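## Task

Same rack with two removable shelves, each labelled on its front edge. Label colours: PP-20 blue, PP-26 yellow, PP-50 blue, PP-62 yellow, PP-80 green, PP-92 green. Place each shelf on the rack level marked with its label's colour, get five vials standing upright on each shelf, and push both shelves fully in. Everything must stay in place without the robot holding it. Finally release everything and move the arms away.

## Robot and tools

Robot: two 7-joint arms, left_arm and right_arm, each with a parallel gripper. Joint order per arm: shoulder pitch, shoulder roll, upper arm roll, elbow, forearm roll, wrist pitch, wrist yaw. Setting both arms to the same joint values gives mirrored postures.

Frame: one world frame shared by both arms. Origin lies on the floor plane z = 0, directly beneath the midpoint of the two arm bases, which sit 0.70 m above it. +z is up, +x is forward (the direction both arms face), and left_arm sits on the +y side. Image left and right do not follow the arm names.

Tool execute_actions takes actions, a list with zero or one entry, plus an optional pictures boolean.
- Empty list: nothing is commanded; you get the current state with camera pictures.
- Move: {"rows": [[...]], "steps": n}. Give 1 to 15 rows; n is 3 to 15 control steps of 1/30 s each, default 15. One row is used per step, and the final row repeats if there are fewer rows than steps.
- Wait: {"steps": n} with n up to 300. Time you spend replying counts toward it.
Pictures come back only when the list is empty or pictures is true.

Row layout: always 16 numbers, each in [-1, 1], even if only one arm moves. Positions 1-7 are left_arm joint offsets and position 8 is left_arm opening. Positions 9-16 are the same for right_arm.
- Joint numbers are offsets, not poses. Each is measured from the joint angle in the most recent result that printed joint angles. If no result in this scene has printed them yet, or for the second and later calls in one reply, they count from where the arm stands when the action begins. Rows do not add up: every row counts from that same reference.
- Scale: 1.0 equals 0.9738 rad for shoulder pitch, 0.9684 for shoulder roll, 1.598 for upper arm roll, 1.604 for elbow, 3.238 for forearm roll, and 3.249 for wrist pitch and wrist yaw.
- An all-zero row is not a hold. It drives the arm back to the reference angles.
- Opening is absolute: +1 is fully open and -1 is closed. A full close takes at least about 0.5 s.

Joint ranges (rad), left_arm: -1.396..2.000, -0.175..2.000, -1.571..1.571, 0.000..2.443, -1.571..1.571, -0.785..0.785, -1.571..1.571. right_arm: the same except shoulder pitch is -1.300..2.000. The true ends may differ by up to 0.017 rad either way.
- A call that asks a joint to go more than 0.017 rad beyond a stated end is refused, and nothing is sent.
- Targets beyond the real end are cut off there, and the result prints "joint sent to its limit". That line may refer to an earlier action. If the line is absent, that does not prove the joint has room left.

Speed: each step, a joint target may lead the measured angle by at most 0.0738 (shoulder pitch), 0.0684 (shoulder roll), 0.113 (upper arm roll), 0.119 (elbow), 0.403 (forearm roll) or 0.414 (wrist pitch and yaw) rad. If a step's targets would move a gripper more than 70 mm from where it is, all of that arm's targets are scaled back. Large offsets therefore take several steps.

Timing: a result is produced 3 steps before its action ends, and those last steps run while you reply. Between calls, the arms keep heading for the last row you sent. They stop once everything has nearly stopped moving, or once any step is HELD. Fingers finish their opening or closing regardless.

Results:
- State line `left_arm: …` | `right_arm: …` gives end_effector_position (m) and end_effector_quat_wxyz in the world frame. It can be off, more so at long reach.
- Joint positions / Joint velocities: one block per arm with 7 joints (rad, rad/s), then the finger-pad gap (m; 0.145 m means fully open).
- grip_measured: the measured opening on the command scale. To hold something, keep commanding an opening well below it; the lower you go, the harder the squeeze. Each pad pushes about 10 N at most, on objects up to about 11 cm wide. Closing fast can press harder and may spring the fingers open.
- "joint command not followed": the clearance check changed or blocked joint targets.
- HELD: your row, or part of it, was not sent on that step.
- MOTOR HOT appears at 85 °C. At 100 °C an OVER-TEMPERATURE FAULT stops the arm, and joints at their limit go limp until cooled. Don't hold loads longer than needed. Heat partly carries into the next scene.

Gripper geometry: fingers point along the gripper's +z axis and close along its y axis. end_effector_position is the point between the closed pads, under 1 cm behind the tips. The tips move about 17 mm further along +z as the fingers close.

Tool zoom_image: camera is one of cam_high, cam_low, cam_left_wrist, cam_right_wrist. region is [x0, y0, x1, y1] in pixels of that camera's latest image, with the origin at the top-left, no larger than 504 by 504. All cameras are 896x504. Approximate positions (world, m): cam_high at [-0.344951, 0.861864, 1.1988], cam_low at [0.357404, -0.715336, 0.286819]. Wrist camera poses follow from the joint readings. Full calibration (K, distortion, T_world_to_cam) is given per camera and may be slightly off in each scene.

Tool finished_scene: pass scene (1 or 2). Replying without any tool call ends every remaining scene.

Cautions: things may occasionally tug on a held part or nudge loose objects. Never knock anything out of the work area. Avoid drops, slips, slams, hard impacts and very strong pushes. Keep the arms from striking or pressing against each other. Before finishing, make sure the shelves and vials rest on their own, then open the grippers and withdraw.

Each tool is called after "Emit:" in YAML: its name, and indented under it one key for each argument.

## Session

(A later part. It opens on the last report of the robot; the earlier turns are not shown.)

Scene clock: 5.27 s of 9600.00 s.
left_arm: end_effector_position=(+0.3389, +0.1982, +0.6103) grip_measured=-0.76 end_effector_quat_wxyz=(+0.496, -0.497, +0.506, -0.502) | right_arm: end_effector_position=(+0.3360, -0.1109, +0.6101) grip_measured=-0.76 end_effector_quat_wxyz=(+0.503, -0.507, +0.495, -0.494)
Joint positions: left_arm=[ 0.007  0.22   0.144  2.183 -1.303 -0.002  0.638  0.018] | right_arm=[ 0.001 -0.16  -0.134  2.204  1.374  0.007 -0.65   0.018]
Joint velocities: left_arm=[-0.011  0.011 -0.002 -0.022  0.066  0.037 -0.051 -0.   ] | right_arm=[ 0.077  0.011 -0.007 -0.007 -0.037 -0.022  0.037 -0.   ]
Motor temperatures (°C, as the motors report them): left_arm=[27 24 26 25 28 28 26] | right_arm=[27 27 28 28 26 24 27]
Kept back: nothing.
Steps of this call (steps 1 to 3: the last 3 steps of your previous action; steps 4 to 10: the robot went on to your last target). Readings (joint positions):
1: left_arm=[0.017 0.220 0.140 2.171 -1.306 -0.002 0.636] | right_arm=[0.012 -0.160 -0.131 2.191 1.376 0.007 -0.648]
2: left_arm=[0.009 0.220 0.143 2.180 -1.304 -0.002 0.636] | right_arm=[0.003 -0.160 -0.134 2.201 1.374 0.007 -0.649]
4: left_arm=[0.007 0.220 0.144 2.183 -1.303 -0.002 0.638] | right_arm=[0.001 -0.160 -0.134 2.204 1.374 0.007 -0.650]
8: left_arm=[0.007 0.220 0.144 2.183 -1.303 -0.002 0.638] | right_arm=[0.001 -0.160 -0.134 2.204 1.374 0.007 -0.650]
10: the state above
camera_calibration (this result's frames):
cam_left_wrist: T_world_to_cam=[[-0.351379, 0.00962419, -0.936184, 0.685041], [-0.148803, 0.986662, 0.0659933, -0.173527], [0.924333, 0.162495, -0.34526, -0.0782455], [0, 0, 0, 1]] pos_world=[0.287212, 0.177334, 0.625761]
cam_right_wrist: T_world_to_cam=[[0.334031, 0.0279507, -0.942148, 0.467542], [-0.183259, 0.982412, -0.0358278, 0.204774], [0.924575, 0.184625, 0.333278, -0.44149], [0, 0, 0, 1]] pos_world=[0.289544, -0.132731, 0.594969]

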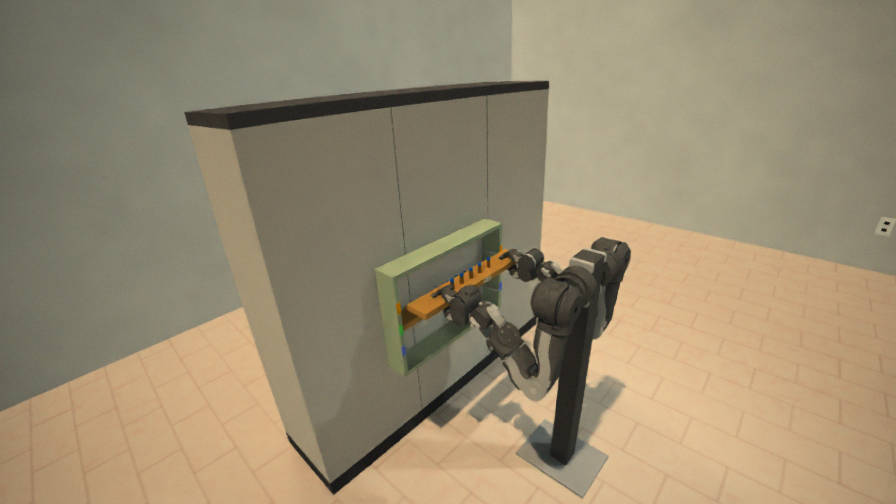

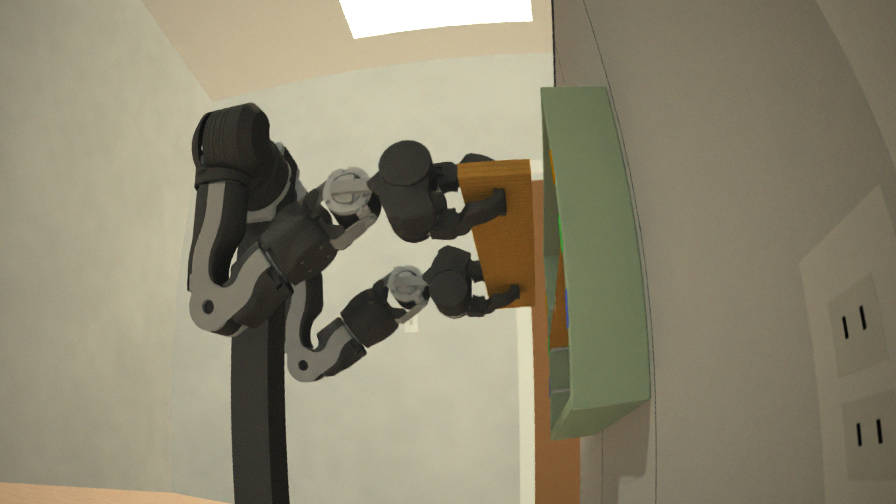

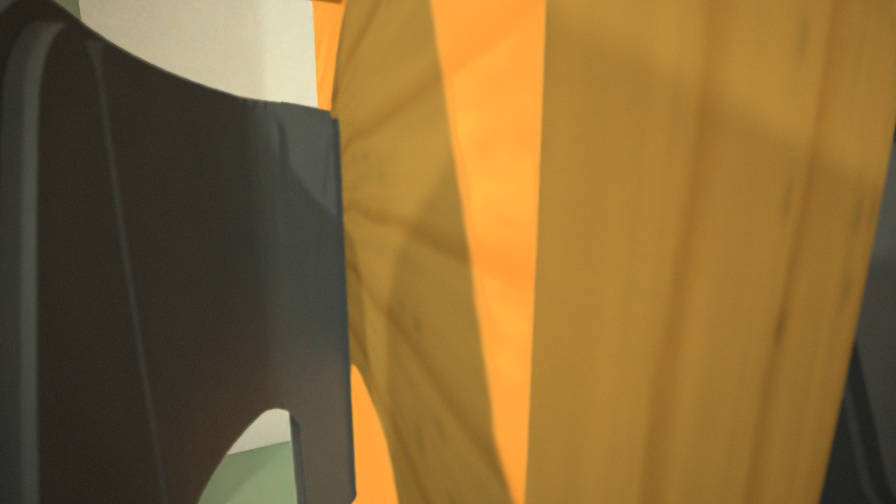

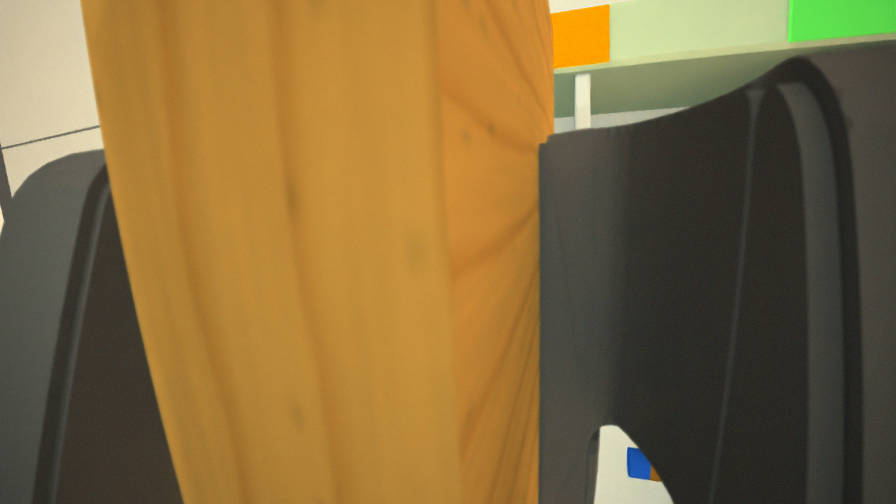

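Emit:
execute_actions:
  actions:
    - {"rows":[[-0.002,0,0,-0.001,0,0,-0.007,-1,-0.002,0,0,-0.001,0,0,0.007,-1],[-0.006,0,-0.001,-0.005,0,0,-0.015,-1,-0.006,0,0.001,-0.006,0,0,0.015,-1],[-0.015,0,-0.003,-0.014,-0.001,0,-0.025,-1,-0.015,0,0.002,-0.014,0.001,0,0.025,-1],[-0.026,0,-0.006,-0.023,-0.002,0,-0.037,-1,-0.026,0,0.004,-0.024,0.001,0,0.037,-1],[-0.038,0,-0.008,-0.034,-0.002,0,-0.049,-1,-0.038,0,0.006,-0.035,0.002,0,0.049,-1],[-0.054,0,-0.012,-0.048,-0.003,0,-0.061,-1,-0.053,0,0.009,-0.049,0.002,0,0.061,-1],[-0.069,0,-0.015,-0.061,-0.004,0,-0.073,-1,-0.068,0,0.011,-0.063,0.003,0,0.074,-1],[-0.084,0,-0.019,-0.075,-0.005,0,-0.085,-1,-0.084,0,0.014,-0.076,0.004,0,0.086,-1],[-0.099,0,-0.022,-0.088,-0.006,0,-0.096,-1,-0.099,0,0.016,-0.09,0.005,0,0.097,-1],[-0.115,0,-0.026,-0.102,-0.007,0,-0.106,-1,-0.114,0,0.019,-0.104,0.005,0,0.107,-1],[-0.127,0,-0.028,-0.113,-0.007,0,-0.113,-1,-0.126,0,0.021,-0.115,0.006,0,0.114,-1],[-0.138,0,-0.031,-0.122,-0.008,0,-0.119,-1,-0.137,0,0.022,-0.125,0.006,0,0.12,-1],[-0.147,0,-0.033,-0.131,-0.009,0,-0.121,-1,-0.146,0,0.024,-0.133,0.007,0,0.122,-1],[-0.151,0,-0.034,-0.135,-0.009,0,-0.122,-1,-0.15,0,0.025,-0.138,0.007,0,0.123,-1],[-0.153,0,-0.034,-0.136,-0.009,0,-0.122,-1,-0.152,0,0.025,-0.139,0.007,0,0.123,-1]]}

Emit:
execute_actions:
  actions:
    - {"steps":10}

Emit:
execute_actions:
  actions:
    - {"rows":[[0,0,0,-0.002,0,0,-0.007,-1,0,0,0,-0.002,0,0,0.007,-1],[-0.001,0,-0.002,-0.008,0,0,-0.014,-1,-0.001,0,0.001,-0.008,0,0,0.014,-1],[-0.003,0,-0.005,-0.02,0,0,-0.023,-1,-0.003,0,0.003,-0.02,0,0,0.023,-1],[-0.004,0,-0.008,-0.033,-0.001,0,-0.034,-1,-0.004,0,0.006,-0.034,0,0,0.034,-1],[-0.006,0,-0.012,-0.049,-0.001,0,-0.045,-1,-0.006,0,0.008,-0.05,0.001,0,0.045,-1],[-0.009,0,-0.016,-0.068,-0.002,0,-0.057,-1,-0.009,0,0.012,-0.069,0.001,0,0.057,-1],[-0.012,0,-0.021,-0.088,-0.002,0,-0.068,-1,-0.012,0,0.015,-0.089,0.001,0,0.068,-1],[-0.014,0,-0.026,-0.107,-0.003,0,-0.079,-1,-0.014,0,0.019,-0.109,0.002,0,0.079,-1],[-0.017,0,-0.031,-0.127,-0.003,0,-0.089,-1,-0.017,0,0.022,-0.129,0.002,0,0.089,-1],[-0.02,0,-0.035,-0.146,-0.004,0,-0.098,-1,-0.02,0,0.026,-0.148,0.002,0,0.098,-1],[-0.022,0,-0.039,-0.162,-0.004,0,-0.105,-1,-0.022,0,0.028,-0.164,0.002,0,0.105,-1],[-0.023,0,-0.042,-0.176,-0.005,0,-0.11,-1,-0.023,0,0.031,-0.178,0.003,0,0.11,-1],[-0.025,0,-0.045,-0.187,-0.005,0,-0.112,-1,-0.025,0,0.033,-0.19,0.003,0,0.112,-1],[-0.026,0,-0.047,-0.193,-0.005,0,-0.113,-1,-0.026,0,0.034,-0.196,0.003,0,0.113,-1],[-0.026,0,-0.047,-0.195,-0.005,0,-0.113,-1,-0.026,0,0.034,-0.198,0.003,0,0.113,-1]]}

Emit:
execute_actions:
  actions:
    - {"steps":10}
  pictures: true

Scene clock: 6.33 s of 9600.00 s.
left_arm: end_effector_position=(+0.3419, +0.2014, +0.5468) grip_measured=-0.76 end_effector_quat_wxyz=(+0.496, -0.501, +0.502, -0.501) | right_arm: end_effector_position=(+0.3399, -0.1077, +0.5483) grip_measured=-0.76 end_effector_quat_wxyz=(+0.505, -0.509, +0.491, -0.495)
Joint positions: left_arm=[-0.131  0.22   0.096  1.987 -1.325 -0.002  0.302  0.018] | right_arm=[-0.134 -0.159 -0.099  2.004  1.384  0.008 -0.309  0.018]
Joint velocities: left_arm=[-0.385 -0.077 -0.081 -0.359 -0.051  0.022 -0.462  0.   ] | right_arm=[-0.275 -0.011  0.037 -0.383 -0.037 -0.081  0.403 -0.   ]
Motor temperatures (°C, as the motors report them): left_arm=[27 24 26 25 28 28 26] | right_arm=[27 27 28 28 26 24 27]
Steps of this call (steps 1 to 20: the robot went on to your last target; steps 21 to 32: the first 12 steps of this action). Readings (joint positions):
21: left_arm=[0.006 0.220 0.144 2.183 -1.303 -0.002 0.636] | right_arm=[-0.000 -0.160 -0.134 2.203 1.373 0.009 -0.648]
22: left_arm=[0.002 0.220 0.144 2.179 -1.303 -0.002 0.622] | right_arm=[-0.004 -0.160 -0.134 2.199 1.372 0.009 -0.634]
24: left_arm=[-0.016 0.220 0.138 2.150 -1.306 -0.002 0.568] | right_arm=[-0.021 -0.160 -0.131 2.171 1.372 0.009 -0.579]
28: left_arm=[-0.077 0.220 0.116 2.065 -1.315 -0.002 0.426] | right_arm=[-0.081 -0.160 -0.114 2.084 1.378 0.009 -0.434]
32: the state above

Scene clock: 6.67 s of 9600.00 s.
left_arm: end_effector_position=(+0.3410, +0.2016, +0.5385) grip_measured=-0.76 end_effector_quat_wxyz=(+0.496, -0.501, +0.502, -0.500) | right_arm: end_effector_position=(+0.3390, -0.1077, +0.5394) grip_measured=-0.76 end_effector_quat_wxyz=(+0.505, -0.510, +0.492, -0.494)
Joint positions: left_arm=[-0.147  0.22   0.09   1.961 -1.33  -0.002  0.26   0.018] | right_arm=[-0.151 -0.159 -0.094  1.978  1.388  0.007 -0.269  0.018]
Joint velocities: left_arm=[ 0.099 -0.033  0.012 -0.012 -0.007  0.007  0.081 -0.   ] | right_arm=[ 0.011  0.011 -0.012  0.002  0.022 -0.007 -0.022  0.   ]
Motor temperatures (°C, as the motors report them): left_arm=[27 24 26 25 28 28 26] | right_arm=[27 27 28 28 26 24 27]
Kept back: nothing.
Steps of this call (steps 1 to 3: the last 3 steps of your previous action; steps 4 to 10: the robot went on to your last target). Readings (joint positions):
1: left_arm=[-0.140 0.220 0.093 1.973 -1.327 -0.002 0.285] | right_arm=[-0.144 -0.159 -0.097 1.991 1.386 0.008 -0.293]
2: left_arm=[-0.145 0.220 0.091 1.964 -1.328 -0.002 0.276] | right_arm=[-0.149 -0.159 -0.095 1.981 1.387 0.007 -0.284]
4: left_arm=[-0.147 0.220 0.090 1.961 -1.329 -0.002 0.268] | right_arm=[-0.151 -0.159 -0.094 1.978 1.388 0.007 -0.276]
8: left_arm=[-0.147 0.220 0.090 1.961 -1.330 -0.002 0.260] | right_arm=[-0.151 -0.159 -0.094 1.978 1.388 0.007 -0.269]
10: the state above

Scene clock: 7.07 s of 9600.00 s.
left_arm: end_effector_position=(+0.3420, +0.2030, +0.4709) grip_measured=-0.76 end_effector_quat_wxyz=(+0.495, -0.505, +0.501, -0.499) | right_arm: end_effector_position=(+0.3410, -0.1070, +0.4733) grip_measured=-0.76 end_effector_quat_wxyz=(+0.503, -0.511, +0.490, -0.495)
Joint positions: left_arm=[-0.173  0.219  0.026  1.678 -1.341 -0.002 -0.05   0.018] | right_arm=[-0.176 -0.159 -0.045  1.693  1.393  0.004  0.043  0.018]
Joint velocities: left_arm=[-0.055 -0.033 -0.115 -0.51   0.007 -0.081 -0.388  0.   ] | right_arm=[-0.055 -0.011  0.1   -0.545  0.095  0.007  0.33  -0.   ]
Motor temperatures (°C, as the motors report them): left_arm=[27 24 26 25 28 28 26] | right_arm=[27 27 28 28 26 24 27]
Steps of this call (steps 1 to 12: the first 12 steps of this action). Readings (joint positions):
1: left_arm=[-0.147 0.220 0.090 1.960 -1.330 -0.002 0.258] | right_arm=[-0.151 -0.159 -0.094 1.976 1.387 0.007 -0.266]
2: left_arm=[-0.148 0.220 0.089 1.953 -1.330 -0.002 0.245] | right_arm=[-0.151 -0.159 -0.094 1.969 1.386 0.007 -0.253]
4: left_arm=[-0.150 0.220 0.080 1.913 -1.330 -0.002 0.196] | right_arm=[-0.152 -0.159 -0.087 1.929 1.386 0.007 -0.203]
8: left_arm=[-0.162 0.220 0.051 1.791 -1.336 -0.002 0.064] | right_arm=[-0.164 -0.159 -0.065 1.807 1.389 0.005 -0.070]
12: the state above

Scene clock: 7.40 s of 9600.00 s.
left_arm: end_effector_position=(+0.3404, +0.2026, +0.4624) grip_measured=-0.76 end_effector_quat_wxyz=(+0.494, -0.505, +0.502, -0.499) | right_arm: end_effector_position=(+0.3394, -0.1073, +0.4643) grip_measured=-0.76 end_effector_quat_wxyz=(+0.503, -0.511, +0.492, -0.494)
Joint positions: left_arm=[-0.177  0.219  0.016  1.644 -1.343 -0.002 -0.088  0.018] | right_arm=[-0.18  -0.159 -0.039  1.658  1.395  0.003  0.082  0.018]
Joint velocities: left_arm=[ 0.011 -0.077 -0.002  0.002  0.037 -0.007  0.022 -0.   ] | right_arm=[ 0.011 -0.011  0.007 -0.002 -0.066  0.081 -0.037  0.   ]
Motor temperatures (°C, as the motors report them): left_arm=[27 24 26 25 28 28 26] | right_arm=[27 27 28 28 26 24 27]
Kept back: nothing.
Steps of this call (steps 1 to 3: the last 3 steps of your previous action; steps 4 to 10: the robot went on to your last target). Readings (joint positions):
1: left_arm=[-0.174 0.219 0.021 1.660 -1.342 -0.002 -0.065] | right_arm=[-0.177 -0.159 -0.042 1.674 1.394 0.004 0.058]
2: left_arm=[-0.176 0.219 0.017 1.649 -1.343 -0.002 -0.073] | right_arm=[-0.179 -0.159 -0.039 1.662 1.395 0.003 0.067]
4: left_arm=[-0.177 0.219 0.016 1.644 -1.343 -0.002 -0.081] | right_arm=[-0.181 -0.159 -0.039 1.658 1.395 0.003 0.074]
8: left_arm=[-0.177 0.219 0.016 1.644 -1.343 -0.002 -0.088] | right_arm=[-0.180 -0.159 -0.039 1.658 1.395 0.003 0.081]
10: the state above
camera_calibration (this result's frames):
cam_left_wrist: T_world_to_cam=[[-0.3597, -0.00533148, -0.933053, 0.551401], [-0.161547, 0.985238, 0.056648, -0.158964], [0.918977, 0.171108, -0.355251, -0.126742], [0, 0, 0, 1]] pos_world=[0.289132, 0.181244, 0.478466]
cam_right_wrist: T_world_to_cam=[[0.332201, 0.022909, -0.94293, 0.329328], [-0.189615, 0.980918, -0.0429708, 0.202021], [0.923953, 0.193069, 0.330206, -0.394204], [0, 0, 0, 1]] pos_world=[0.293128, -0.129602, 0.449383]

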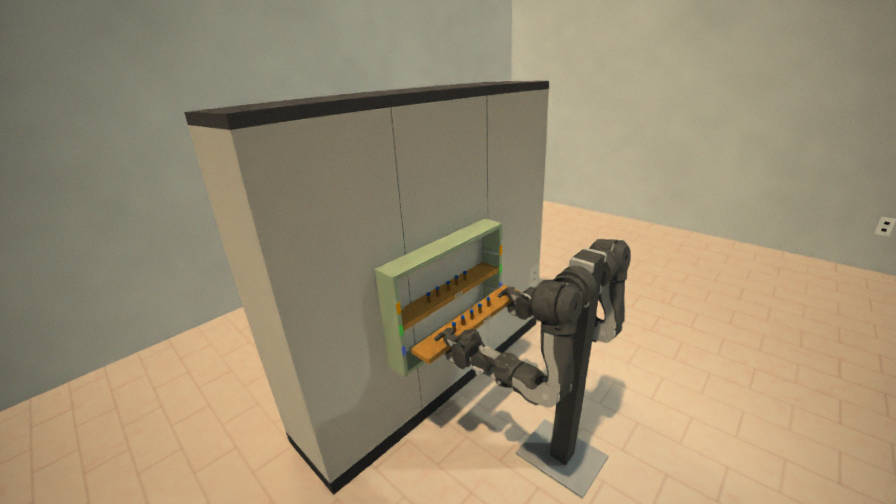

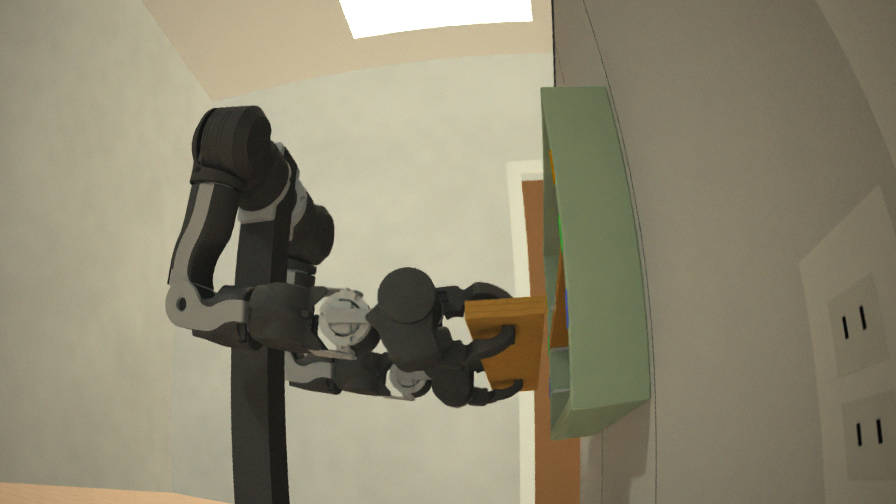

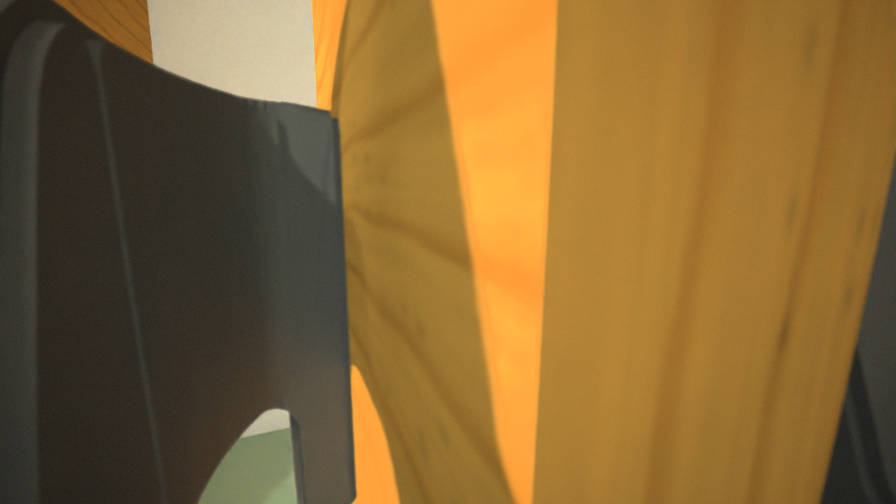

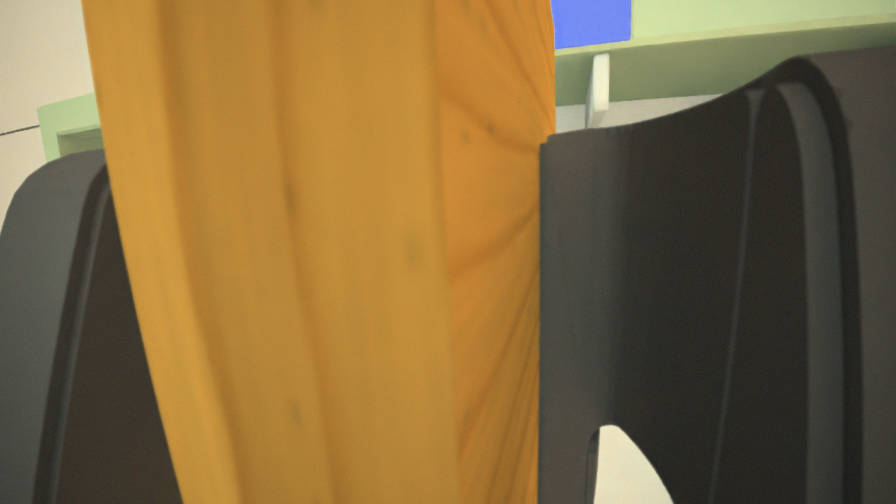

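Emit:
execute_actions:
  actions:
    - {"rows":[[0.002,0,-0.001,-0.001,-0.002,0,-0.003,-1,0.002,0,0.001,-0.001,0.002,0,0.002,-1],[0.009,0,-0.003,-0.005,-0.002,0,-0.003,-1,0.009,0,0.003,-0.005,0.004,0,0.002,-1],[0.023,0,-0.005,-0.012,-0.002,0,-0.003,-1,0.023,0,0.004,-0.012,0.004,0,0.002,-1],[0.039,0,-0.007,-0.021,-0.002,0,-0.003,-1,0.039,0,0.006,-0.021,0.004,0,0.002,-1],[0.058,0,-0.009,-0.03,-0.002,0,-0.003,-1,0.057,0,0.007,-0.031,0.004,0,0.002,-1],[0.081,0,-0.012,-0.043,-0.002,0,-0.003,-1,0.08,0,0.009,-0.044,0.004,0,0.002,-1],[0.104,0,-0.015,-0.055,-0.002,0,-0.003,-1,0.103,0,0.011,-0.056,0.004,0,0.002,-1],[0.128,0,-0.018,-0.067,-0.002,0,-0.003,-1,0.125,0,0.013,-0.069,0.004,0,0.002,-1],[0.151,0,-0.021,-0.079,-0.002,0,-0.003,-1,0.148,0,0.015,-0.081,0.004,0,0.002,-1],[0.174,0,-0.024,-0.091,-0.002,0,-0.003,-1,0.171,0,0.017,-0.094,0.004,0,0.002,-1],[0.193,0,-0.026,-0.101,-0.002,0,-0.003,-1,0.189,0,0.019,-0.104,0.004,0,0.002,-1],[0.209,0,-0.028,-0.11,-0.002,0,-0.003,-1,0.205,0,0.021,-0.112,0.004,0,0.002,-1],[0.223,0,-0.03,-0.117,-0.002,0,-0.003,-1,0.219,0,0.022,-0.12,0.004,0,0.002,-1],[0.23,0,-0.031,-0.121,-0.002,0,-0.003,-1,0.226,0,0.023,-0.124,0.004,0,0.002,-1],[0.232,0,-0.031,-0.122,-0.002,0,-0.003,-1,0.228,0,0.023,-0.125,0.004,0,0.002,-1]]}

Emit:
execute_actions:
  actions:
    - {"steps":10}

Scene clock: 8.07 s of 9600.00 s.
left_arm: end_effector_position=(+0.3833, +0.2020, +0.4656) grip_measured=-0.76 end_effector_quat_wxyz=(+0.499, -0.499, +0.500, -0.502) | right_arm: end_effector_position=(+0.3821, -0.1089, +0.4661) grip_measured=-0.76 end_effector_quat_wxyz=(+0.506, -0.506, +0.491, -0.497)
Joint positions: left_arm=[ 0.022  0.22  -0.025  1.468 -1.348 -0.001 -0.086  0.018] | right_arm=[ 0.016 -0.159 -0.007  1.48   1.405  0.002  0.078  0.018]
Joint velocities: left_arm=[ 0.275 -0.033 -0.051 -0.335  0.051 -0.007  0.037 -0.   ] | right_arm=[ 0.297 -0.077  0.066 -0.31  -0.051 -0.007 -0.037 -0.   ]
Motor temperatures (°C, as the motors report them): left_arm=[27 24 26 25 28 28 26] | right_arm=[27 27 28 28 26 24 27]
Steps of this call (steps 1 to 8: the robot went on to your last target; steps 9 to 20: the first 12 steps of this action). Readings (joint positions):
9: left_arm=[-0.177 0.219 0.016 1.643 -1.344 -0.002 -0.088] | right_arm=[-0.180 -0.159 -0.038 1.658 1.396 0.003 0.082]
10: left_arm=[-0.175 0.219 0.015 1.639 -1.345 -0.002 -0.088] | right_arm=[-0.177 -0.159 -0.037 1.653 1.399 0.003 0.081]
12: left_arm=[-0.148 0.219 0.006 1.610 -1.346 -0.002 -0.087] | right_arm=[-0.153 -0.159 -0.030 1.624 1.401 0.003 0.078]
16: left_arm=[-0.056 0.219 -0.009 1.538 -1.347 -0.001 -0.086] | right_arm=[-0.060 -0.159 -0.019 1.551 1.403 0.003 0.077]
20: the state above

Scene clock: 8.40 s of 9600.00 s.
left_arm: end_effector_position=(+0.3887, +0.2018, +0.4670) grip_measured=-0.76 end_effector_quat_wxyz=(+0.500, -0.498, +0.499, -0.502) | right_arm: end_effector_position=(+0.3875, -0.1092, +0.4673) grip_measured=-0.76 end_effector_quat_wxyz=(+0.506, -0.505, +0.491, -0.498)
Joint positions: left_arm=[ 0.047  0.22  -0.031  1.447 -1.348 -0.    -0.086  0.018] | right_arm=[ 0.041 -0.159 -0.002  1.458  1.406  0.002  0.079  0.018]
Joint velocities: left_arm=[-0.033  0.033 -0.002 -0.012 -0.11  -0.037 -0.007 -0.   ] | right_arm=[-0.011  0.033 -0.017  0.002 -0.007 -0.037  0.022  0.   ]
Motor temperatures (°C, as the motors report them): left_arm=[27 24 26 25 28 28 26] | right_arm=[27 27 28 28 26 24 27]
Kept back: nothing.
Steps of this call (steps 1 to 3: the last 3 steps of your previous action; steps 4 to 10: the robot went on to your last target). Readings (joint positions):
1: left_arm=[0.035 0.220 -0.028 1.457 -1.348 -0.000 -0.086] | right_arm=[0.029 -0.159 -0.005 1.468 1.405 0.002 0.079]
2: left_arm=[0.044 0.220 -0.030 1.450 -1.348 -0.000 -0.086] | right_arm=[0.038 -0.159 -0.003 1.461 1.406 0.002 0.079]
4: left_arm=[0.047 0.220 -0.031 1.448 -1.348 -0.000 -0.086] | right_arm=[0.041 -0.159 -0.003 1.459 1.406 0.002 0.079]
8: left_arm=[0.047 0.220 -0.031 1.447 -1.348 -0.000 -0.086] | right_arm=[0.041 -0.159 -0.002 1.458 1.406 0.002 0.079]
10: the state above

Emit:
execute_actions:
  actions:
    - {"rows":[[0.003,0,0,-0.002,0,0,-0.003,-1,0.003,0,0,-0.002,0,0,0.003,-1],[0.01,0,-0.002,-0.007,0,0,-0.004,-1,0.01,0,0.001,-0.007,0,0,0.004,-1],[0.026,0,-0.005,-0.018,0.001,0,-0.005,-1,0.026,0,0.003,-0.018,0,0,0.005,-1],[0.044,0,-0.008,-0.031,0.001,0,-0.007,-1,0.043,0,0.006,-0.031,0,0,0.007,-1],[0.064,0,-0.012,-0.046,0.001,0,-0.009,-1,0.064,0,0.008,-0.046,-0.001,0,0.009,-1],[0.09,0,-0.017,-0.065,0.002,0,-0.011,-1,0.089,0,0.012,-0.066,-0.001,0,0.011,-1],[0.116,0,-0.022,-0.085,0.003,0,-0.013,-1,0.115,0,0.015,-0.086,-0.002,0,0.013,-1],[0.141,0,-0.027,-0.105,0.003,0,-0.016,-1,0.14,0,0.018,-0.106,-0.002,0,0.016,-1],[0.167,0,-0.032,-0.126,0.004,0,-0.019,-1,0.166,0,0.021,-0.127,-0.003,0,0.019,-1],[0.193,0,-0.037,-0.147,0.004,0,-0.022,-1,0.191,0,0.025,-0.148,-0.003,0,0.022,-1],[0.213,0,-0.041,-0.165,0.005,0,-0.024,-1,0.212,0,0.027,-0.167,-0.003,0,0.024,-1],[0.231,0,-0.045,-0.181,0.005,0,-0.026,-1,0.23,0,0.03,-0.183,-0.004,0,0.026,-1],[0.245,0,-0.048,-0.193,0.006,0,-0.027,-1,0.243,0,0.032,-0.195,-0.004,0,0.027,-1],[0.253,0,-0.05,-0.201,0.006,0,-0.028,-1,0.251,0,0.033,-0.203,-0.004,0,0.028,-1],[0.257,0,-0.05,-0.204,0.006,0,-0.028,-1,0.255,0,0.033,-0.206,-0.004,0,0.028,-1]]}

Emit:
execute_actions:
  actions:
    - {"steps":10}

Emit:
execute_actions:
  actions:
    - {"rows":[[0,0,0,0,0,0,0,-0.85,0,0,0,0,0,0,0,-0.85],[0,0,0,0,0,0,0,-0.78,0,0,0,0,0,0,0,-0.78],[0,0,0,0,0,0,0,-0.75,0,0,0,0,0,0,0,-0.75],[0,0,0,0,0,0,0,-0.73,0,0,0,0,0,0,0,-0.73],[0,0,0,0,0,0,0,-0.7,0,0,0,0,0,0,0,-0.7],[0,0,0,0,0,0,0,-0.66,0,0,0,0,0,0,0,-0.66],[0,0,0,0,0,0,0,-0.58,0,0,0,0,0,0,0,-0.58],[0,0,0,0,0,0,0,-0.45,0,0,0,0,0,0,0,-0.45]],"steps":13}

Emit:
execute_actions:
  actions:
    - {"rows":[[-0.02,0,0.003,0.014,0,0,0.001,-0.45,-0.02,0,-0.002,0.014,0,0,-0.001,-0.45],[-0.05,0,0.008,0.035,0,0,0.002,-0.45,-0.05,0,-0.006,0.035,0,0,-0.002,-0.45],[-0.09,0,0.016,0.064,0,0,0.004,-0.45,-0.09,0,-0.011,0.064,0,0,-0.004,-0.45],[-0.13,0,0.024,0.093,0,0,0.006,-0.45,-0.13,0,-0.016,0.093,0,0,-0.006,-0.45],[-0.17,0,0.031,0.121,0,0,0.008,-0.45,-0.17,0,-0.021,0.121,0,0,-0.008,-0.45],[-0.21,0,0.038,0.148,0,0,0.01,-0.45,-0.21,0,-0.026,0.148,0,0,-0.01,-0.45],[-0.25,0,0.044,0.174,0,0,0.011,-0.45,-0.25,0,-0.03,0.174,0,0,-0.011,-0.45],[-0.29,0,0.05,0.198,0,0,0.011,-0.45,-0.29,0,-0.034,0.198,0,0,-0.011,-0.45],[-0.33,0,0.055,0.221,0,0,0.011,-0.45,-0.33,0,-0.038,0.221,0,0,-0.011,-0.45],[-0.37,0,0.06,0.243,0,0,0.01,-0.45,-0.37,0,-0.042,0.243,0,0,-0.01,-0.45],[-0.41,0,0.065,0.265,0,0,0.01,-0.45,-0.41,0,-0.045,0.265,0,0,-0.01,-0.45],[-0.45,0,0.068,0.286,0,0,0.01,-0.45,-0.45,0,-0.048,0.286,0,0,-0.01,-0.45],[-0.49,0,0.07,0.305,0,0,0.01,-0.45,-0.49,0,-0.05,0.305,0,0,-0.01,-0.45],[-0.52,0,0.05,0.32,0,0,0.01,-0.45,-0.52,0,-0.05,0.32,0,0,-0.01,-0.45],[-0.54,0,-0.08,0.33,0,0,0.01,-0.45,-0.54,0,-0.05,0.33,0,0,-0.01,-0.45]]}

Emit:
execute_actions:
  actions:
    - {"steps":10}
  pictures: true

Scene clock: 9.47 s of 9600.00 s.
left_arm: end_effector_position=(+0.4333, +0.2028, +0.4563) grip_measured=-0.76 end_effector_quat_wxyz=(+0.499, -0.502, +0.502, -0.498) | right_arm: end_effector_position=(+0.4329, -0.1091, +0.4569) grip_measured=-0.76 end_effector_quat_wxyz=(+0.504, -0.508, +0.493, -0.496)
Joint positions: left_arm=[ 0.267  0.22  -0.099  1.16  -1.331  0.002 -0.148  0.018] | right_arm=[ 0.26  -0.158  0.044  1.169  1.398  0.     0.142  0.018]
Joint velocities: left_arm=[ 0.407 -0.055 -0.09  -0.501  0.007  0.051 -0.168  0.001] | right_arm=[ 0.407  0.011  0.061 -0.471 -0.051  0.022  0.168 -0.002]
Motor temperatures (°C, as the motors report them): left_arm=[27 24 26 26 28 28 27] | right_arm=[27 27 28 28 26 24 27]
Steps of this call (steps 1 to 20: the robot went on to your last target; steps 21 to 32: the first 12 steps of this action). Readings (joint positions):
21: left_arm=[0.047 0.220 -0.031 1.446 -1.348 -0.000 -0.086] | right_arm=[0.041 -0.159 -0.002 1.458 1.406 0.002 0.079]
22: left_arm=[0.049 0.220 -0.031 1.439 -1.347 -0.000 -0.086] | right_arm=[0.043 -0.159 -0.002 1.451 1.405 0.002 0.079]
24: left_arm=[0.078 0.220 -0.041 1.396 -1.345 -0.000 -0.089] | right_arm=[0.072 -0.159 0.005 1.409 1.405 0.002 0.082]
28: left_arm=[0.181 0.220 -0.070 1.282 -1.339 0.001 -0.111] | right_arm=[0.175 -0.158 0.026 1.293 1.402 0.001 0.106]
32: the state above

Scene clock: 9.80 s of 9600.00 s.
left_arm: end_effector_position=(+0.4387, +0.2034, +0.4563) grip_measured=-0.76 end_effector_quat_wxyz=(+0.500, -0.501, +0.500, -0.499) | right_arm: end_effector_position=(+0.4384, -0.1086, +0.4571) grip_measured=-0.76 end_effector_quat_wxyz=(+0.505, -0.507, +0.492, -0.496)
Joint positions: left_arm=[ 0.295  0.22  -0.108  1.121 -1.326  0.002 -0.163  0.018] | right_arm=[ 0.288 -0.158  0.05   1.131  1.396  0.     0.157  0.018]
Joint velocities: left_arm=[-0.033  0.011 -0.012 -0.007  0.022  0.007 -0.007 -0.   ] | right_arm=[-0.099  0.011  0.012  0.007 -0.051  0.037  0.007  0.   ]
Motor temperatures (°C, as the motors report them): left_arm=[27 24 26 26 28 28 27] | right_arm=[27 27 28 28 26 24 27]
Kept back: nothing.
Steps of this call (steps 1 to 3: the last 3 steps of your previous action; steps 4 to 10: the robot went on to your last target). Readings (joint positions):
1: left_arm=[0.281 0.220 -0.103 1.141 -1.328 0.002 -0.155] | right_arm=[0.274 -0.158 0.047 1.150 1.397 0.000 0.149]
2: left_arm=[0.291 0.220 -0.107 1.127 -1.327 0.002 -0.159] | right_arm=[0.284 -0.158 0.050 1.137 1.397 0.000 0.153]
4: left_arm=[0.295 0.220 -0.108 1.122 -1.326 0.002 -0.163] | right_arm=[0.288 -0.158 0.050 1.131 1.396 0.000 0.156]
8: left_arm=[0.295 0.220 -0.108 1.121 -1.326 0.002 -0.163] | right_arm=[0.288 -0.158 0.050 1.131 1.396 0.000 0.157]
10: the state above

Scene clock: 10.13 s of 9600.00 s.
left_arm: end_effector_position=(+0.4387, +0.2034, +0.4562) grip_measured=-0.45 end_effector_quat_wxyz=(+0.500, -0.502, +0.500, -0.499) | right_arm: end_effector_position=(+0.4384, -0.1087, +0.4570) grip_measured=-0.45 end_effector_quat_wxyz=(+0.505, -0.507, +0.492, -0.496)
Joint positions: left_arm=[ 0.295  0.22  -0.108  1.121 -1.325  0.002 -0.163  0.042] | right_arm=[ 0.288 -0.158  0.05   1.131  1.396 -0.     0.156  0.042]
Joint velocities: left_arm=[ 0.055 -0.055  0.012  0.012  0.022  0.037 -0.007  0.   ] | right_arm=[-0.033 -0.011  0.012 -0.012  0.066 -0.007  0.066  0.   ]
Motor temperatures (°C, as the motors report them): left_arm=[27 24 26 26 28 28 27] | right_arm=[27 27 28 28 26 24 27]
Steps of this call (steps 1 to 10: the first 10 steps of this action). Readings (joint positions):
1: left_arm=[0.295 0.220 -0.108 1.121 -1.325 0.002 -0.163] | right_arm=[0.288 -0.158 0.050 1.131 1.396 -0.000 0.156]
2: left_arm=[0.295 0.220 -0.108 1.121 -1.325 0.002 -0.163] | right_arm=[0.288 -0.158 0.050 1.131 1.396 -0.000 0.156]
4: left_arm=[0.295 0.220 -0.108 1.121 -1.325 0.002 -0.163] | right_arm=[0.288 -0.158 0.050 1.131 1.396 -0.000 0.156]
8: left_arm=[0.295 0.220 -0.108 1.121 -1.325 0.002 -0.163] | right_arm=[0.288 -0.158 0.050 1.131 1.396 -0.000 0.156]
10: the state above

Scene clock: 10.63 s of 9600.00 s.
left_arm: end_effector_position=(+0.3466, +0.2033, +0.4533) grip_measured=-0.45 end_effector_quat_wxyz=(+0.492, -0.510, +0.495, -0.503) | right_arm: end_effector_position=(+0.3452, -0.1086, +0.4535) grip_measured=-0.45 end_effector_quat_wxyz=(+0.501, -0.511, +0.492, -0.495)
Joint positions: left_arm=[-0.143  0.22  -0.001  1.573 -1.325  0.002 -0.131  0.042] | right_arm=[-0.148 -0.158 -0.025  1.584  1.396  0.     0.125  0.042]
Joint velocities: left_arm=[-1.132 -0.011  0.115  0.803 -0.037 -0.095 -0.081  0.   ] | right_arm=[-1.22  -0.055 -0.081  0.813 -0.037  0.007  0.007 -0.   ]
Motor temperatures (°C, as the motors report them): left_arm=[27 24 26 26 28 28 27] | right_arm=[27 27 28 28 26 24 27]
Steps of this call (steps 1 to 3: the last 3 steps of your previous action; steps 4 to 15: the first 12 steps of this action, its rows measured from where the robot was after step 3). Readings (joint positions):
3: left_arm=[0.295 0.220 -0.108 1.121 -1.325 0.002 -0.163] | right_arm=[0.288 -0.158 0.050 1.131 1.396 -0.000 0.156]
4: left_arm=[0.285 0.220 -0.105 1.136 -1.325 0.002 -0.162] | right_arm=[0.279 -0.158 0.048 1.146 1.396 0.000 0.155]
5: left_arm=[0.257 0.220 -0.097 1.173 -1.325 0.002 -0.161] | right_arm=[0.253 -0.158 0.043 1.183 1.396 0.000 0.154]
7: left_arm=[0.171 0.219 -0.073 1.266 -1.325 0.002 -0.155] | right_arm=[0.167 -0.158 0.027 1.277 1.396 0.000 0.148]
11: left_arm=[0.013 0.220 -0.031 1.432 -1.325 0.002 -0.134] | right_arm=[0.006 -0.158 -0.002 1.441 1.396 0.000 0.127]
15: the state above

Scene clock: 10.97 s of 9600.00 s.
left_arm: end_effector_position=(+0.3164, +0.1177, +0.4363) grip_measured=-0.45 end_effector_quat_wxyz=(+0.405, -0.475, +0.554, -0.550) | right_arm: end_effector_position=(+0.3263, -0.1118, +0.4525) grip_measured=-0.45 end_effector_quat_wxyz=(+0.496, -0.512, +0.498, -0.494)
Joint positions: left_arm=[-0.228  0.23  -0.225  1.65  -1.325  0.005 -0.13   0.042] | right_arm=[-0.236 -0.158 -0.029  1.659  1.396  0.     0.124  0.042]
Joint velocities: left_arm=[-0.033 -0.275 -0.129 -0.002  0.007 -0.125  0.022  0.   ] | right_arm=[-0.033 -0.099 -0.007 -0.012  0.007  0.037  0.081 -0.   ]
Motor temperatures (°C, as the motors report them): left_arm=[27 24 27 26 28 28 27] | right_arm=[27 27 28 29 26 24 27]
Kept back: nothing.
Steps of this call (steps 1 to 3: the last 3 steps of your previous action; steps 4 to 10: the robot went on to your last target). Readings (joint positions):
1: left_arm=[-0.183 0.220 0.003 1.603 -1.325 0.002 -0.131] | right_arm=[-0.189 -0.158 -0.028 1.614 1.396 0.000 0.124]
2: left_arm=[-0.216 0.225 -0.013 1.627 -1.325 0.006 -0.131] | right_arm=[-0.223 -0.158 -0.029 1.638 1.396 0.000 0.124]
4: left_arm=[-0.233 0.236 -0.182 1.645 -1.325 0.015 -0.131] | right_arm=[-0.248 -0.158 -0.029 1.656 1.396 0.000 0.124]
8: left_arm=[-0.234 0.222 -0.238 1.650 -1.325 -0.009 -0.130] | right_arm=[-0.234 -0.158 -0.029 1.659 1.396 0.000 0.124]
10: the state above
camera_calibration (this result's frames):
cam_left_wrist: T_world_to_cam=[[-0.4132, 0.0266345, -0.910251, 0.521236], [0.0626344, 0.998036, 0.000770866, -0.12572], [0.908484, -0.0566945, -0.414057, -0.0436179], [0, 0, 0, 1]] pos_world=[0.262875, 0.109117, 0.456492]
cam_right_wrist: T_world_to_cam=[[0.319415, 0.0172374, -0.947458, 0.328277], [-0.178227, 0.983084, -0.0421998, 0.199565], [0.930704, 0.182342, 0.317084, -0.374748], [0, 0, 0, 1]] pos_world=[0.279491, -0.133516, 0.438277]

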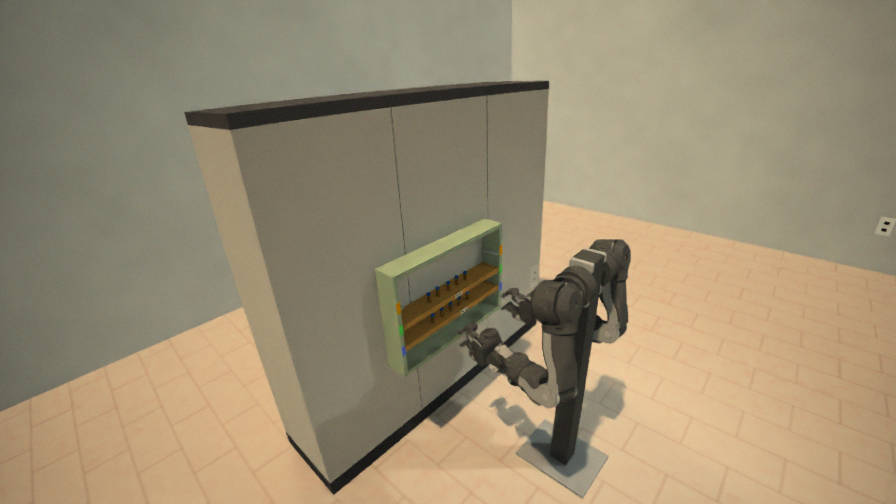

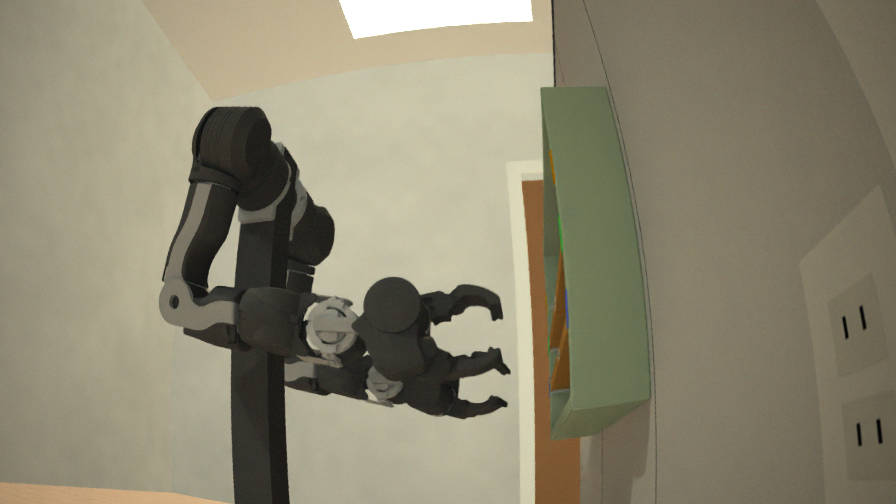

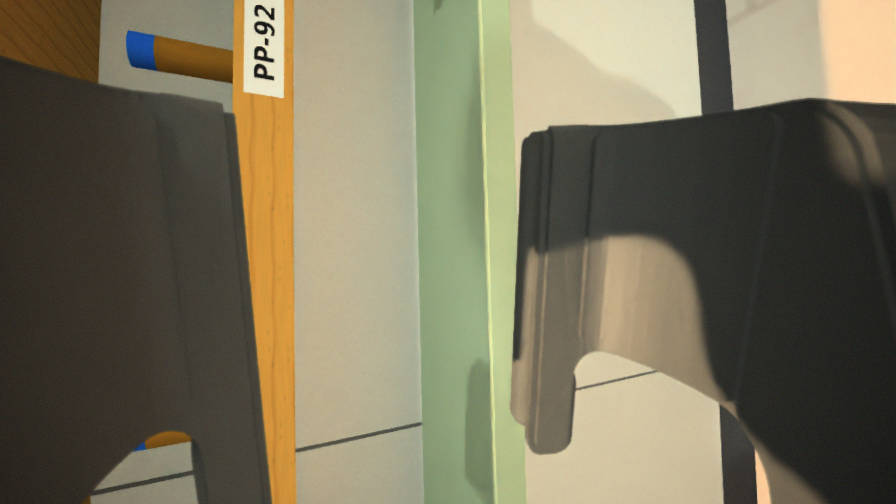

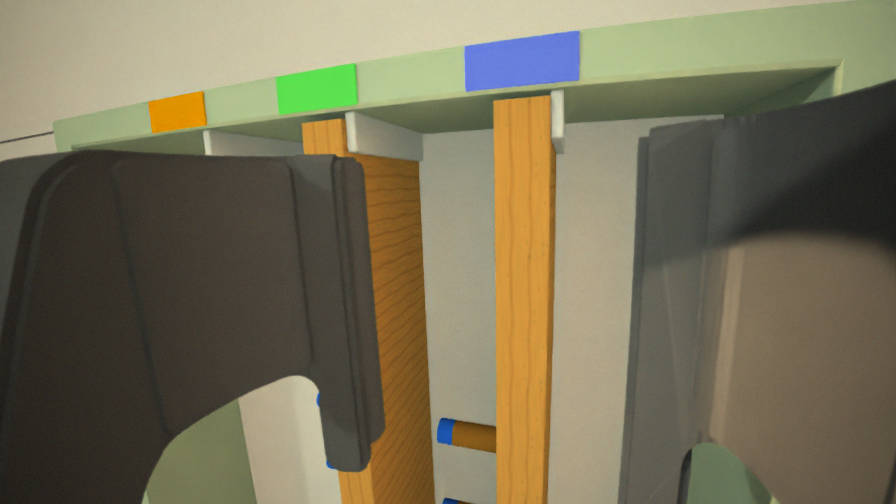

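Emit:
execute_actions:
  actions:
    - {"rows":[[0.005,-0.01,0.01,0.012,-0.003,-0.002,0.01,-0.45,0.005,-0.002,-0.003,0.012,0.001,0,-0.01,-0.45],[0.013,-0.01,0.03,0.03,-0.003,-0.002,0.022,-0.45,0.013,-0.002,-0.007,0.03,0.001,0,-0.022,-0.45],[0.023,-0.01,0.055,0.052,-0.003,-0.002,0.035,-0.45,0.024,-0.002,-0.011,0.052,0.001,0,-0.035,-0.45],[0.033,-0.01,0.08,0.075,-0.003,-0.002,0.05,-0.45,0.034,-0.002,-0.016,0.076,0.001,0,-0.05,-0.45],[0.043,-0.01,0.105,0.097,-0.003,-0.002,0.064,-0.45,0.045,-0.002,-0.021,0.099,0.001,0,-0.064,-0.45],[0.053,-0.01,0.13,0.12,-0.003,-0.002,0.078,-0.45,0.055,-0.002,-0.026,0.122,0.001,0,-0.078,-0.45],[0.062,-0.01,0.153,0.14,-0.003,-0.002,0.09,-0.45,0.065,-0.002,-0.03,0.142,0.001,0,-0.09,-0.45],[0.07,-0.01,0.172,0.156,-0.003,-0.002,0.099,-0.45,0.072,-0.002,-0.034,0.159,0.001,0,-0.099,-0.45],[0.075,-0.01,0.185,0.167,-0.003,-0.002,0.104,-0.45,0.077,-0.002,-0.036,0.17,0.001,0,-0.104,-0.45],[0.077,-0.01,0.192,0.173,-0.003,-0.002,0.106,-0.45,0.08,-0.002,-0.037,0.176,0.001,0,-0.106,-0.45]]}

Emit:
execute_actions:
  actions:
    - {"steps":8}

Emit:
execute_actions:
  actions:
    - {"rows":[[0.02,0,-0.003,-0.011,0,0,0,-0.45,0.02,0,0.002,-0.011,0,0,0,-0.45],[0.05,0,-0.007,-0.027,0,0,0.001,-0.45,0.05,0,0.005,-0.027,0,0,0,-0.45],[0.09,0,-0.013,-0.05,-0.001,0,0.001,-0.45,0.09,0,0.01,-0.05,0,0,0,-0.45],[0.13,0,-0.019,-0.072,-0.001,0,0.002,-0.45,0.13,0,0.014,-0.072,0.001,0,0,-0.45],[0.17,0,-0.024,-0.096,-0.002,0,0.002,-0.45,0.17,0,0.018,-0.096,0.001,0,0,-0.45],[0.21,0,-0.03,-0.12,-0.003,0,0.002,-0.45,0.21,0,0.022,-0.12,0.002,0,0,-0.45],[0.247,0,-0.035,-0.143,-0.004,0,0.002,-0.45,0.247,0,0.026,-0.143,0.003,0,0,-0.45],[0.285,0,-0.041,-0.168,-0.004,0,0.001,-0.45,0.285,0,0.03,-0.168,0.003,0,0.002,-0.45],[0.323,0,-0.046,-0.194,-0.004,0,-0.001,-0.45,0.322,0,0.034,-0.194,0.003,0,0.004,-0.45],[0.36,0,-0.052,-0.22,-0.004,0,-0.003,-0.45,0.359,0,0.038,-0.22,0.003,0,0.006,-0.45],[0.392,0,-0.056,-0.242,-0.004,0,-0.005,-0.45,0.391,0,0.042,-0.243,0.003,0,0.008,-0.45],[0.418,0,-0.06,-0.261,-0.004,0,-0.007,-0.45,0.416,0,0.044,-0.262,0.003,0,0.01,-0.45],[0.436,0,-0.063,-0.274,-0.004,0,-0.008,-0.45,0.434,0,0.046,-0.275,0.003,0,0.011,-0.45],[0.447,0,-0.064,-0.282,-0.004,0,-0.009,-0.45,0.445,0,0.048,-0.283,0.003,0,0.012,-0.45],[0.452,0,-0.065,-0.287,-0.004,0,-0.009,-0.45,0.45,0,0.048,-0.288,0.003,0,0.012,-0.45]]}

Emit:
execute_actions:
  actions:
    - {"steps":8}

Emit:
execute_actions:
  actions:
    - {"rows":[[0,0,0,0,0,0,0,-0.55,0,0,0,0,0,0,0,-0.55],[0,0,0,0,0,0,0,-0.62,0,0,0,0,0,0,0,-0.62],[0,0,0,0,0,0,0,-0.66,0,0,0,0,0,0,0,-0.66],[0,0,0,0,0,0,0,-0.69,0,0,0,0,0,0,0,-0.69],[0,0,0,0,0,0,0,-0.72,0,0,0,0,0,0,0,-0.72],[0,0,0,0,0,0,0,-0.74,0,0,0,0,0,0,0,-0.74],[0,0,0,0,0,0,0,-0.77,0,0,0,0,0,0,0,-0.77],[0,0,0,0,0,0,0,-0.82,0,0,0,0,0,0,0,-0.82],[0,0,0,0,0,0,0,-0.9,0,0,0,0,0,0,0,-0.9],[0,0,0,0,0,0,0,-1,0,0,0,0,0,0,0,-1]],"steps":14}

Scene clock: 12.20 s of 9600.00 s.
left_arm: end_effector_position=(+0.3419, +0.2035, +0.5337) grip_measured=-0.45 end_effector_quat_wxyz=(+0.503, -0.497, +0.497, -0.503) | right_arm: end_effector_position=(+0.3400, -0.1087, +0.5342) grip_measured=-0.45 end_effector_quat_wxyz=(+0.511, -0.501, +0.491, -0.498)
Joint positions: left_arm=[-0.152  0.222  0.084  1.927 -1.334  0.     0.202  0.042] | right_arm=[-0.157 -0.16  -0.086  1.943  1.398  0.    -0.208  0.042]
Joint velocities: left_arm=[-0.033 -0.121 -0.051 -0.002  0.081 -0.037  0.198  0.   ] | right_arm=[ 0.011 -0.011  0.007  0.002 -0.037  0.022 -0.242 -0.   ]
Motor temperatures (°C, as the motors report them): left_arm=[27 24 27 26 28 28 27] | right_arm=[27 27 28 29 26 24 27]
Steps of this call (steps 1 to 25: the robot went on to your last target; steps 26 to 37: the first 12 steps of this action). Readings (joint positions):
26: left_arm=[-0.231 0.217 -0.223 1.656 -1.329 -0.002 -0.115] | right_arm=[-0.236 -0.158 -0.030 1.667 1.397 0.000 0.110]
27: left_arm=[-0.229 0.215 -0.192 1.679 -1.332 -0.005 -0.088] | right_arm=[-0.234 -0.158 -0.034 1.691 1.398 0.000 0.083]
29: left_arm=[-0.202 0.219 -0.102 1.757 -1.333 -0.004 -0.015] | right_arm=[-0.209 -0.159 -0.051 1.770 1.398 0.000 0.011]
33: left_arm=[-0.159 0.222 0.048 1.898 -1.334 -0.001 0.139] | right_arm=[-0.163 -0.160 -0.081 1.914 1.398 0.000 -0.145]
37: the state above

Scene clock: 12.47 s of 9600.00 s.
left_arm: end_effector_position=(+0.3419, +0.2031, +0.5322) grip_measured=-0.45 end_effector_quat_wxyz=(+0.501, -0.499, +0.499, -0.501) | right_arm: end_effector_position=(+0.3400, -0.1087, +0.5330) grip_measured=-0.45 end_effector_quat_wxyz=(+0.509, -0.502, +0.493, -0.496)
Joint positions: left_arm=[-0.152  0.221  0.083  1.927 -1.334  0.     0.209  0.042] | right_arm=[-0.157 -0.16  -0.086  1.943  1.398  0.    -0.214  0.042]
Joint velocities: left_arm=[ 0.011  0.011 -0.007 -0.002 -0.022 -0.022  0.007 -0.   ] | right_arm=[ 0.033 -0.077 -0.017 -0.012 -0.022 -0.007 -0.022 -0.   ]
Motor temperatures (°C, as the motors report them): left_arm=[27 24 27 26 28 28 27] | right_arm=[27 27 28 29 26 24 27]
Kept back: nothing.
Steps of this call (steps 1 to 3: the last 3 steps of your previous action; steps 4 to 8: the robot went on to your last target). Readings (joint positions):
1: left_arm=[-0.152 0.221 0.083 1.927 -1.334 0.000 0.206] | right_arm=[-0.157 -0.160 -0.086 1.943 1.398 0.000 -0.211]
2: left_arm=[-0.152 0.221 0.083 1.927 -1.334 0.000 0.208] | right_arm=[-0.157 -0.160 -0.086 1.943 1.398 0.000 -0.213]
4: left_arm=[-0.152 0.221 0.083 1.927 -1.334 0.000 0.209] | right_arm=[-0.157 -0.160 -0.086 1.943 1.398 0.000 -0.214]
8: the state above

Scene clock: 12.87 s of 9600.00 s.
left_arm: end_effector_position=(+0.4294, +0.2042, +0.5329) grip_measured=-0.45 end_effector_quat_wxyz=(+0.499, -0.502, +0.498, -0.500) | right_arm: end_effector_position=(+0.4284, -0.1078, +0.5364) grip_measured=-0.45 end_effector_quat_wxyz=(+0.508, -0.503, +0.487, -0.501)
Joint positions: left_arm=[ 0.256  0.221 -0.01   1.514 -1.346  0.     0.199  0.042] | right_arm=[ 0.252 -0.161 -0.018  1.529  1.406  0.    -0.194  0.042]
Joint velocities: left_arm=[ 0.648 -0.011 -0.09  -0.706  0.022 -0.095 -0.007 -0.   ] | right_arm=[ 0.604 -0.033  0.071 -0.691 -0.007 -0.007 -0.037 -0.   ]
Motor temperatures (°C, as the motors report them): left_arm=[27 24 27 26 28 28 27] | right_arm=[27 27 28 29 26 24 27]
Steps of this call (steps 1 to 12: the first 12 steps of this action). Readings (joint positions):
1: left_arm=[-0.143 0.221 0.082 1.918 -1.334 0.000 0.209] | right_arm=[-0.148 -0.160 -0.086 1.934 1.398 0.000 -0.214]
2: left_arm=[-0.115 0.221 0.075 1.891 -1.334 0.000 0.210] | right_arm=[-0.119 -0.160 -0.082 1.907 1.398 0.000 -0.214]
4: left_arm=[-0.026 0.221 0.056 1.816 -1.336 0.000 0.213] | right_arm=[-0.029 -0.160 -0.066 1.832 1.399 0.000 -0.214]
8: left_arm=[0.123 0.222 0.021 1.665 -1.344 0.000 0.213] | right_arm=[0.119 -0.161 -0.041 1.681 1.405 0.000 -0.211]
12: the state above

Scene clock: 13.13 s of 9600.00 s.
left_arm: end_effector_position=(+0.4366, +0.2048, +0.5314) grip_measured=-0.45 end_effector_quat_wxyz=(+0.500, -0.502, +0.498, -0.499) | right_arm: end_effector_position=(+0.4356, -0.1075, +0.5349) grip_measured=-0.45 end_effector_quat_wxyz=(+0.508, -0.504, +0.487, -0.501)
Joint positions: left_arm=[ 0.288  0.221 -0.018  1.469 -1.346  0.     0.186  0.042] | right_arm=[ 0.283 -0.161 -0.012  1.483  1.407  0.    -0.181  0.042]
Joint velocities: left_arm=[-0.055 -0.055 -0.017 -0.002 -0.051  0.007 -0.007  0.   ] | right_arm=[-0.011  0.033 -0.017  0.017 -0.081 -0.022 -0.037  0.   ]
Motor temperatures (°C, as the motors report them): left_arm=[27 24 27 26 28 28 27] | right_arm=[27 27 28 29 26 24 27]
Kept back: nothing.
Steps of this call (steps 1 to 3: the last 3 steps of your previous action; steps 4 to 8: the robot went on to your last target). Readings (joint positions):
1: left_arm=[0.275 0.221 -0.014 1.493 -1.346 0.000 0.194] | right_arm=[0.270 -0.161 -0.016 1.508 1.406 0.000 -0.189]
2: left_arm=[0.285 0.221 -0.016 1.480 -1.346 0.000 0.190] | right_arm=[0.280 -0.161 -0.013 1.494 1.406 0.000 -0.185]
4: left_arm=[0.288 0.221 -0.018 1.469 -1.346 0.000 0.187] | right_arm=[0.283 -0.161 -0.012 1.484 1.407 0.000 -0.182]
8: the state above

Scene clock: 13.50 s of 9600.00 s.
left_arm: end_effector_position=(+0.4366, +0.2048, +0.5314) grip_measured=-0.76 end_effector_quat_wxyz=(+0.500, -0.502, +0.498, -0.499) | right_arm: end_effector_position=(+0.4355, -0.1075, +0.5334) grip_measured=-0.76 end_effector_quat_wxyz=(+0.506, -0.506, +0.489, -0.499)
Joint positions: left_arm=[ 0.288  0.221 -0.018  1.469 -1.346  0.     0.186  0.018] | right_arm=[ 0.282 -0.161 -0.012  1.483  1.407  0.    -0.188  0.018]
Joint velocities: left_arm=[-0.011  0.011 -0.002 -0.017 -0.037 -0.022 -0.037  0.   ] | right_arm=[ 0.011 -0.033 -0.027 -0.002  0.007  0.081 -0.007  0.   ]
Motor temperatures (°C, as the motors report them): left_arm=[27 25 27 26 28 28 27] | right_arm=[27 27 28 29 26 24 27]
Steps of this call (steps 1 to 11: the first 11 steps of this action). Readings (joint positions):
1: left_arm=[0.288 0.221 -0.018 1.469 -1.346 0.000 0.186] | right_arm=[0.283 -0.161 -0.012 1.483 1.407 0.000 -0.181]
2: left_arm=[0.288 0.221 -0.018 1.469 -1.346 0.000 0.186] | right_arm=[0.283 -0.161 -0.012 1.483 1.407 0.000 -0.181]
4: left_arm=[0.288 0.221 -0.018 1.469 -1.346 0.000 0.186] | right_arm=[0.283 -0.161 -0.012 1.483 1.407 0.000 -0.182]
8: left_arm=[0.288 0.221 -0.018 1.469 -1.346 0.000 0.186] | right_arm=[0.282 -0.161 -0.012 1.483 1.407 0.000 -0.188]
11: the state above


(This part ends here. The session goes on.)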